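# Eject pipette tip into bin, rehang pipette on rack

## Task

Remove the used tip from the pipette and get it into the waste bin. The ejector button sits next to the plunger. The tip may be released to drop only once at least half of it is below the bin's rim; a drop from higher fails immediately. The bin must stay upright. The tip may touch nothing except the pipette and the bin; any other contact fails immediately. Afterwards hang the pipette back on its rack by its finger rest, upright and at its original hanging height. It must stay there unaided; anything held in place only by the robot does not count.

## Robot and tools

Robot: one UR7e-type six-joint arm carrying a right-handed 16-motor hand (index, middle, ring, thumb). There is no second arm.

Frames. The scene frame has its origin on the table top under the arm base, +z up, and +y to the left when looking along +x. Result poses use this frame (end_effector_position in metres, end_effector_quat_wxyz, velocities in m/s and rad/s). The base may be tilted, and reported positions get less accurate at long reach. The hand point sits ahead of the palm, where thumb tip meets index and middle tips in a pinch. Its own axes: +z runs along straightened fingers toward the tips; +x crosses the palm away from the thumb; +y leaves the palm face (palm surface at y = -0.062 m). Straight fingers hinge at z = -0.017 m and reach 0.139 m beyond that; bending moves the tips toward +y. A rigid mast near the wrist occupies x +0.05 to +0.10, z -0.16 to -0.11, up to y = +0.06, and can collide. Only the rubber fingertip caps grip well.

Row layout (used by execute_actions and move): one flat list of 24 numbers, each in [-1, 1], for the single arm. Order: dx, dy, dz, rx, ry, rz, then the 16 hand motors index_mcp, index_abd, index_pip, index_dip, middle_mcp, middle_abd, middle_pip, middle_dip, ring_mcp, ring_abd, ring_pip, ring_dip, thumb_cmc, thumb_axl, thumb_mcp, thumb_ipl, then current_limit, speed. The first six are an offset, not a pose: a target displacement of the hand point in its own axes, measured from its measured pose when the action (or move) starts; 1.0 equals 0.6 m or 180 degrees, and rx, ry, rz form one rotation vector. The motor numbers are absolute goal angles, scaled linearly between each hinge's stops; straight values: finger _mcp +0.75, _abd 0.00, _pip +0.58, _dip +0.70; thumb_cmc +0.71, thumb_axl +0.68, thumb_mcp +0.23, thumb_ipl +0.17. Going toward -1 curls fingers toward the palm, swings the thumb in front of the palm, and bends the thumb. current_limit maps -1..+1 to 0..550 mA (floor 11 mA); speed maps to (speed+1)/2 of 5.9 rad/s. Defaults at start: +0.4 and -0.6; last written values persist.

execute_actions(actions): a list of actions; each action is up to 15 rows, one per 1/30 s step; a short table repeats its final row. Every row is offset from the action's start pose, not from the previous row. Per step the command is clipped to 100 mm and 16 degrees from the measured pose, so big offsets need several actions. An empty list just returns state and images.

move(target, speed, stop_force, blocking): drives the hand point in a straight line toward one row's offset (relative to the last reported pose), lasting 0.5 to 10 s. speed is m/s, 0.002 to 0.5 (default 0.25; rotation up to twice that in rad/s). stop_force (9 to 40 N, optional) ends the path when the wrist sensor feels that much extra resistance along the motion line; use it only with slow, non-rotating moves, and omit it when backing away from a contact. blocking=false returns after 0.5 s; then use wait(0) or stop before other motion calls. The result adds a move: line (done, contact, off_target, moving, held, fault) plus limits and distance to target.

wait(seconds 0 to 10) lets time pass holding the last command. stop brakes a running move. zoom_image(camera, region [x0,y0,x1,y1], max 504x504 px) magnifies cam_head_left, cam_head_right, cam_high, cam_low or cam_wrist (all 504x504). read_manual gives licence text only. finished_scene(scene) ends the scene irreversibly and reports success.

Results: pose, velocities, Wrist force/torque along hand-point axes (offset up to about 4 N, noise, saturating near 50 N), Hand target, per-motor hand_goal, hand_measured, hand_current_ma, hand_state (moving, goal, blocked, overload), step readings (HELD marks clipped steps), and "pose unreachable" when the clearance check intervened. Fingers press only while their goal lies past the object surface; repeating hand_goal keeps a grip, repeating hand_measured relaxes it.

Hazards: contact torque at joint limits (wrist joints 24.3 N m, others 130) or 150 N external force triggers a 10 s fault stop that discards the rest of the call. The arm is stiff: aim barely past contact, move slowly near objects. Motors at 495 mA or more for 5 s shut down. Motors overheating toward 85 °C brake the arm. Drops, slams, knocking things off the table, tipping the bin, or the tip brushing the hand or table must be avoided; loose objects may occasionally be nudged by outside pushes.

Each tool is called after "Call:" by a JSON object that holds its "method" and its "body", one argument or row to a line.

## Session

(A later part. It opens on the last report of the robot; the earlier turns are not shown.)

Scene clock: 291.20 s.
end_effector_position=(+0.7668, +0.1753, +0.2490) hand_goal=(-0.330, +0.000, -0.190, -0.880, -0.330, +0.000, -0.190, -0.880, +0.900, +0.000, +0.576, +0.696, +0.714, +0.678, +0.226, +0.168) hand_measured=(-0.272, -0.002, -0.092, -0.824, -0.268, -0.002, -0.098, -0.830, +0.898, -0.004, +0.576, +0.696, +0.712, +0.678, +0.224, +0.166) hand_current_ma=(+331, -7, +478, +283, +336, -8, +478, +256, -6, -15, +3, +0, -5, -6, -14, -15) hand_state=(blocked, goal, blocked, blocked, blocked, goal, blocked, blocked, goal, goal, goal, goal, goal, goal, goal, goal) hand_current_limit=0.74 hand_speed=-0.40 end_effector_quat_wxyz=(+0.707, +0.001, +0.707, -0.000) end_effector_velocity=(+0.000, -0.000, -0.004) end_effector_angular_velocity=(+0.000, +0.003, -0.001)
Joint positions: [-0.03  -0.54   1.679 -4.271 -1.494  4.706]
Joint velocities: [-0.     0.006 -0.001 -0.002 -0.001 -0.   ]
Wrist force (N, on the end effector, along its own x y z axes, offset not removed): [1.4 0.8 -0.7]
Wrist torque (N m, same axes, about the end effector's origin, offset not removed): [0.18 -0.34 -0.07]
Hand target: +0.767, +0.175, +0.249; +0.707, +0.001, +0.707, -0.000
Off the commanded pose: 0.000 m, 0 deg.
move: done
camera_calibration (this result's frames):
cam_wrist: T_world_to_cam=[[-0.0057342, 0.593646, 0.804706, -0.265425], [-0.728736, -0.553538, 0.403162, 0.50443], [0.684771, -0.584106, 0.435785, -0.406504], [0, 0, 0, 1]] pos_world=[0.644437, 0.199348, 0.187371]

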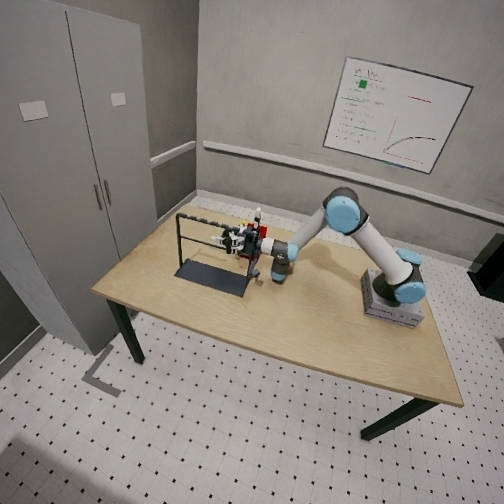

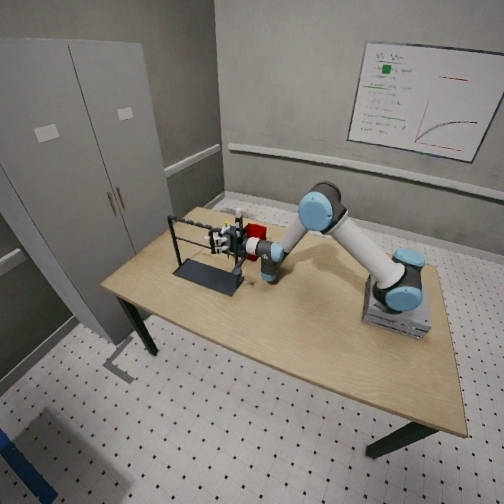

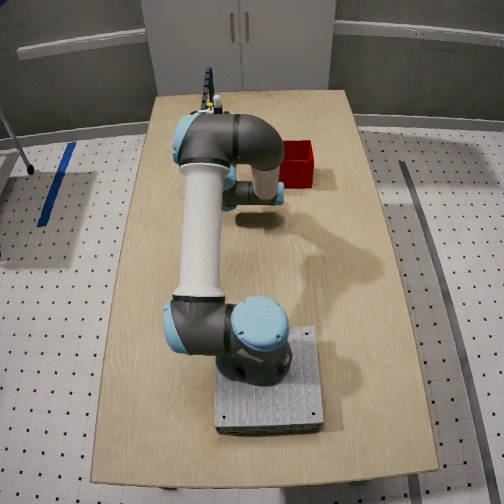

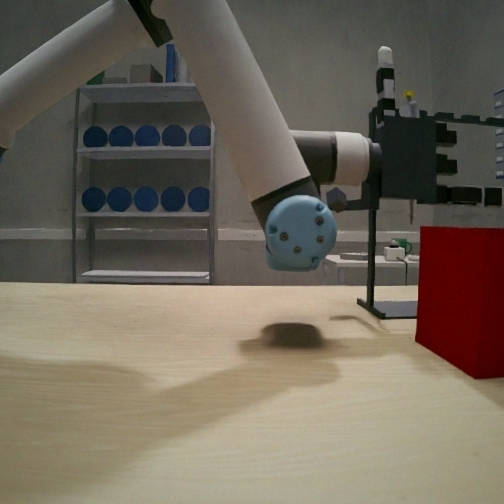

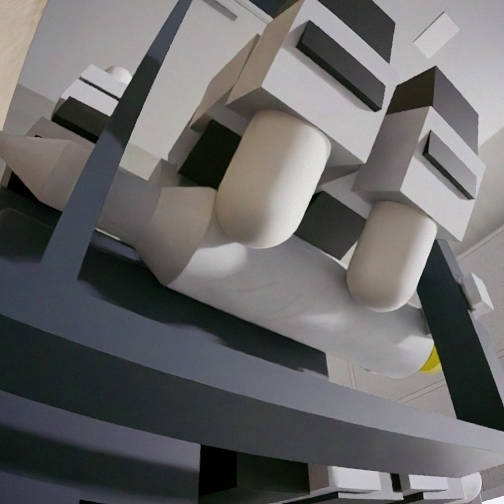

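Call:
{"method": "execute_actions", "body": {
  "actions": [
    [[0.001,0,0,0,0,0,-0.33,0,-0.19,-0.88,-0.33,0,-0.19,-0.88,0.9,0,0.576,0.696,0.714,0.678,0.226,0.168,0.74,-0.7],[0.001,0,0,0,0,0,-0.2,0,0.0,-0.75,-0.2,0,0.0,-0.75,0.9,0,0.576,0.696,0.714,0.678,0.226,0.168,0.74,-0.7],[0.001,0,0,0,0,0,-0.2,0,0.0,-0.75,-0.2,0,0.0,-0.75,0.9,0,0.576,0.696,0.714,0.678,0.226,0.168,0.74,-0.7],[0.001,0,0,0,0,0,-0.2,0,0.0,-0.75,-0.2,0,0.0,-0.75,0.9,0,0.576,0.696,0.714,0.678,0.226,0.168,0.74,-0.7],[0.001,0,0,0,0,0,-0.2,0,0.0,-0.75,-0.2,0,0.0,-0.75,0.9,0,0.576,0.696,0.714,0.678,0.226,0.168,0.74,-0.7],[0.001,0,0,0,0,0,-0.2,0,0.0,-0.75,-0.2,0,0.0,-0.75,0.9,0,0.576,0.696,0.714,0.678,0.226,0.168,0.74,-0.7],[0.001,0,0,0,0,0,-0.2,0,0.0,-0.75,-0.2,0,0.0,-0.75,0.9,0,0.576,0.696,0.714,0.678,0.226,0.168,0.74,-0.7],[0.001,0,0,0,0,0,-0.2,0,0.0,-0.75,-0.2,0,0.0,-0.75,0.9,0,0.576,0.696,0.714,0.678,0.226,0.168,0.74,-0.7],[0.001,0,0,0,0,0,-0.2,0,0.0,-0.75,-0.2,0,0.0,-0.75,0.9,0,0.576,0.696,0.714,0.678,0.226,0.168,0.74,-0.7],[0.001,0,0,0,0,0,0.754,0,0.576,0.696,0.754,0,0.576,0.696,0.9,0,0.576,0.696,0.714,0.678,0.226,0.168,0.74,-0.2]],
    [[0,0,0,0,0,0,0.754,0,0.576,0.696,0.754,0,0.576,0.696,0.9,0,0.576,0.696,0.714,0.678,0.226,0.168,0.74,-0.2]]
  ]
}}

Scene clock: 311.30 s.
end_effector_position=(+0.7668, +0.1753, +0.2484) hand_goal=(+0.754, +0.000, +0.576, +0.696, +0.754, +0.000, +0.576, +0.696, +0.900, +0.000, +0.576, +0.696, +0.714, +0.678, +0.226, +0.168) hand_measured=(+0.648, -0.002, +0.574, +0.184, +0.668, -0.002, +0.574, +0.186, +0.898, -0.004, +0.576, +0.696, +0.712, +0.678, +0.224, +0.166) hand_current_ma=(-73, -12, -14, -83, -88, -13, -14, -82, -6, -15, +3, +0, -5, -6, -14, -15) hand_state=(moving, goal, goal, moving, moving, goal, goal, moving, goal, goal, goal, goal, goal, goal, goal, goal) hand_current_limit=0.74 hand_speed=-0.20 end_effector_quat_wxyz=(+0.707, +0.001, +0.707, -0.000) end_effector_velocity=(-0.000, +0.000, +0.001) end_effector_angular_velocity=(+0.001, -0.002, +0.000)
Joint positions: [-0.03  -0.539  1.679 -4.272 -1.494  4.706]
Joint velocities: [ 0.    -0.001  0.    -0.001 -0.     0.001]
Wrist force (N, on the end effector, along its own x y z axes, offset not removed): [3.6 1.7 -0.1]
Wrist torque (N m, same axes, about the end effector's origin, offset not removed): [0.43 -0.62 0.36]
Hand target: +0.767, +0.175, +0.248; +0.707, +0.001, +0.707, -0.000
Off the commanded pose: 0.000 m, 0 deg.
Step readings (end_effector_position; steps 1 to 15: 1st action; 16 to 30: 2nd action):
0: (+0.7668, +0.1753, +0.2488)
1: (+0.7668, +0.1753, +0.2488)
2: (+0.7668, +0.1753, +0.2488)
4: (+0.7668, +0.1753, +0.2486)
8: (+0.7668, +0.1753, +0.2485)
15: (+0.7668, +0.1753, +0.2484)
16: (+0.7668, +0.1753, +0.2484)
17: (+0.7668, +0.1753, +0.2484)
19: (+0.7668, +0.1753, +0.2484)
23: (+0.7668, +0.1753, +0.2484)
30: end_effector_position above
camera_calibration (this result's frames):
cam_wrist: T_world_to_cam=[[-0.00574717, 0.593645, 0.804706, -0.264928], [-0.728726, -0.553553, 0.40316, 0.504659], [0.684782, -0.584093, 0.435786, -0.406264], [0, 0, 0, 1]] pos_world=[0.644438, 0.199332, 0.186775]

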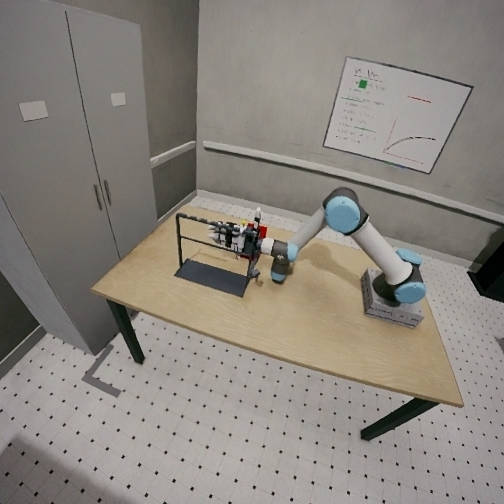

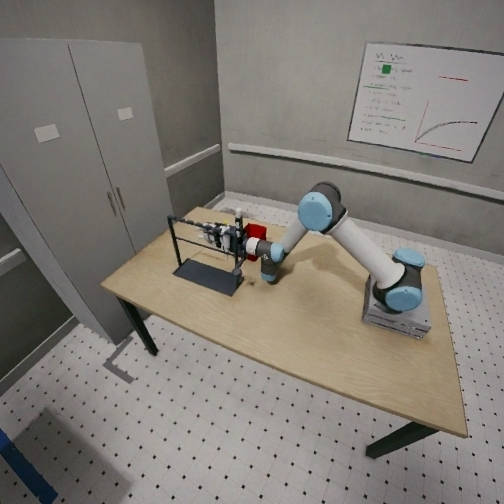

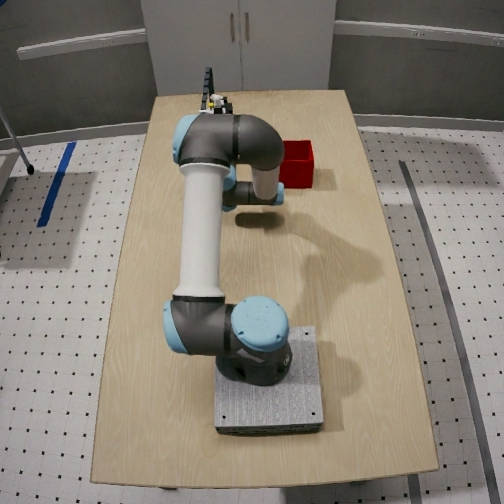

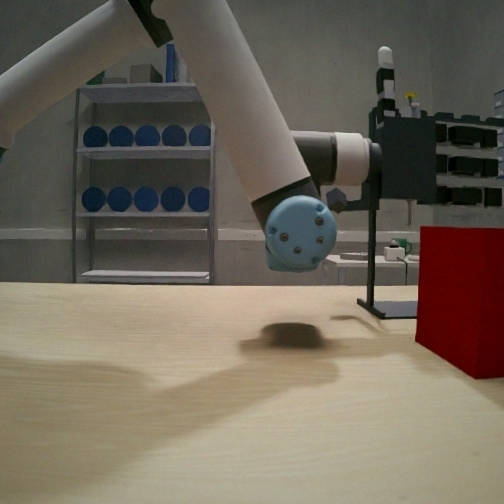

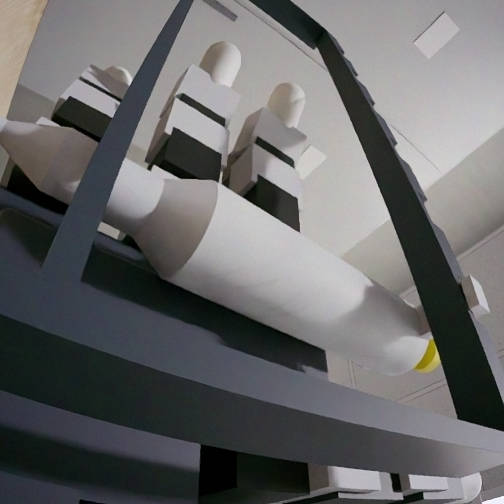

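Call:
{"method": "move", "body": {
  "target": [0,-0.075,-0.06,0,0,0,0.754,0,0.576,0.696,0.754,0,0.576,0.696,0.9,0,0.576,0.696,0.714,0.678,0.226,0.168,0.74,-0.2],
  "speed": 0.12
}}

Call:
{"method": "zoom_image", "body": {
  "camera": "cam_head_left",
  "region": [195,190,295,300]
}}

Call:
{"method": "zoom_image", "body": {
  "camera": "cam_low",
  "region": [340,30,504,260]
}}

Call:
{"method": "zoom_image", "body": {
  "camera": "cam_high",
  "region": [250,120,340,210]
}}

Scene clock: 319.57 s.
end_effector_position=(+0.7309, +0.1304, +0.2485) hand_goal=(+0.754, +0.000, +0.576, +0.696, +0.754, +0.000, +0.576, +0.696, +0.900, +0.000, +0.576, +0.696, +0.714, +0.678, +0.226, +0.168) hand_measured=(+0.752, -0.004, +0.574, +0.694, +0.752, -0.004, +0.574, +0.694, +0.898, -0.004, +0.576, +0.696, +0.712, +0.678, +0.224, +0.166) hand_current_ma=(-11, -13, -11, -15, -12, -14, -11, -15, -6, -15, +3, +0, -5, -6, -13, -14) hand_state=(goal, goal, goal, goal, goal, goal, goal, goal, goal, goal, goal, goal, goal, goal, goal, goal) hand_current_limit=0.74 hand_speed=-0.20 end_effector_quat_wxyz=(+0.707, +0.001, +0.707, -0.000) end_effector_velocity=(-0.001, -0.001, -0.001) end_effector_angular_velocity=(-0.001, +0.001, +0.001)
Joint positions: [-0.126 -0.578  1.812 -4.365 -1.398  4.705]
Joint velocities: [-0.003  0.001  0.003 -0.003  0.004 -0.001]
Wrist force (N, on the end effector, along its own x y z axes, offset not removed): [0.8 1.9 -1.0]
Wrist torque (N m, same axes, about the end effector's origin, offset not removed): [0.27 -0.30 0.01]
Hand target: +0.731, +0.130, +0.248; +0.707, +0.001, +0.707, -0.000
Off the commanded pose: 0.000 m, 0 deg.
move: done
camera_calibration (this result's frames):
cam_wrist: T_world_to_cam=[[-0.0057448, 0.593626, 0.80472, -0.238532], [-0.728743, -0.553547, 0.403138, 0.453701], [0.684764, -0.584118, 0.435781, -0.407867], [0, 0, 0, 1]] pos_world=[0.608554, 0.154501, 0.186788]

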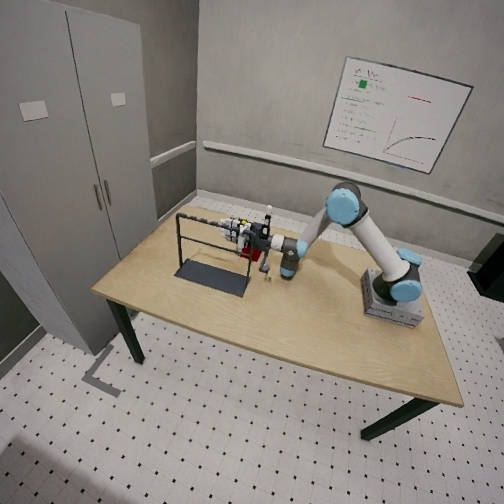

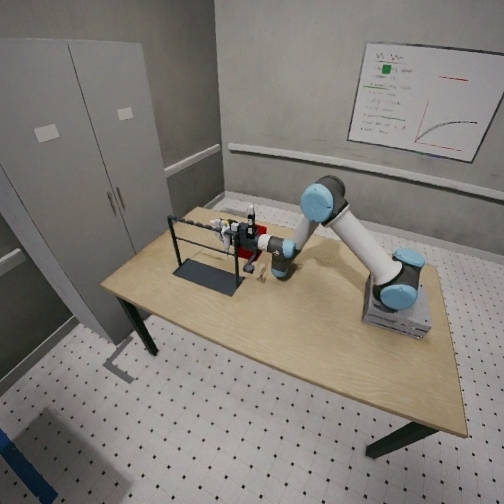

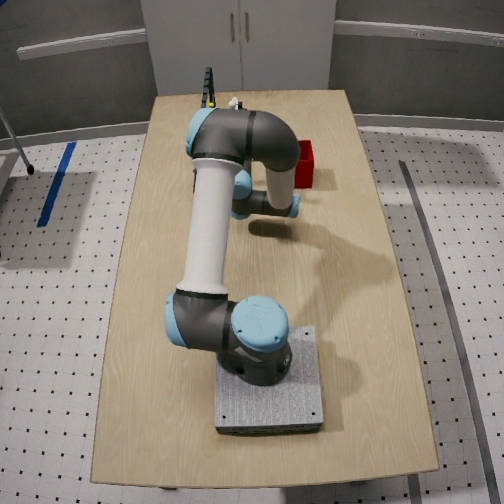

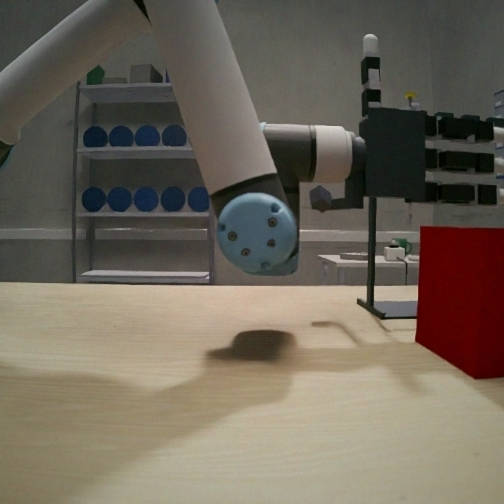

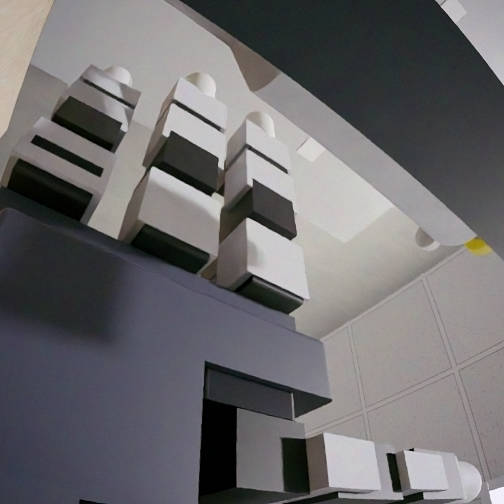

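Region (195, 190, 295, 300) of cam_head_left's 504x504 image, scaled by 4.582, with more detail than that image has; it fills the left 458 columns of this view, and the rest is white.

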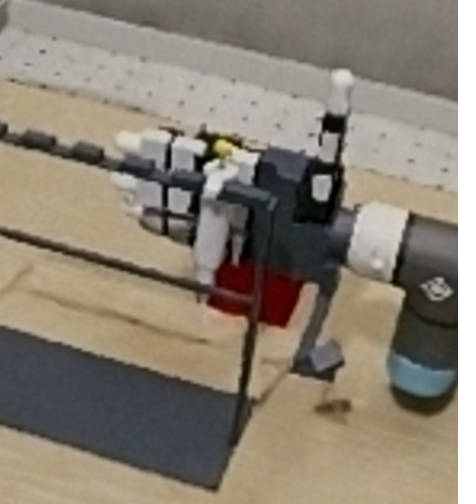

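Region (340, 30, 504, 260) of cam_low's 504x504 image, scaled by 2.191, with more detail than that image has; it fills the left 359 columns of this view, and the rest is white.

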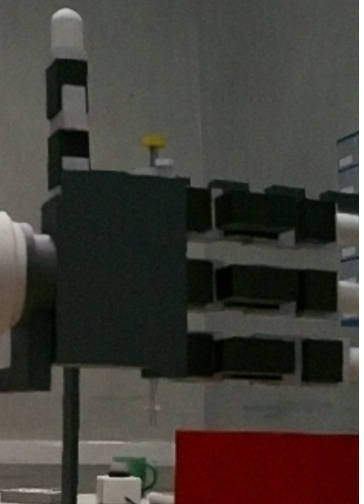

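Region (250, 120, 340, 210) of cam_high's 504x504 image, scaled by 5.600, with more detail than that image has.

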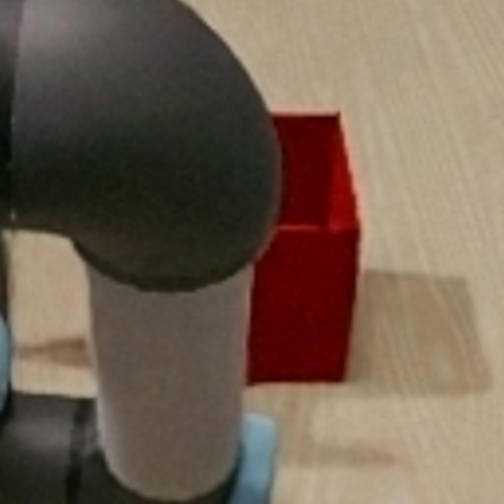

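The pipette is hanging upright in its notch at the original height, the hand is clear of it, and the bin is standing.

Call:
{"method": "finished_scene", "body": {
  "scene": 2
}}

The scene is finished: the task was done.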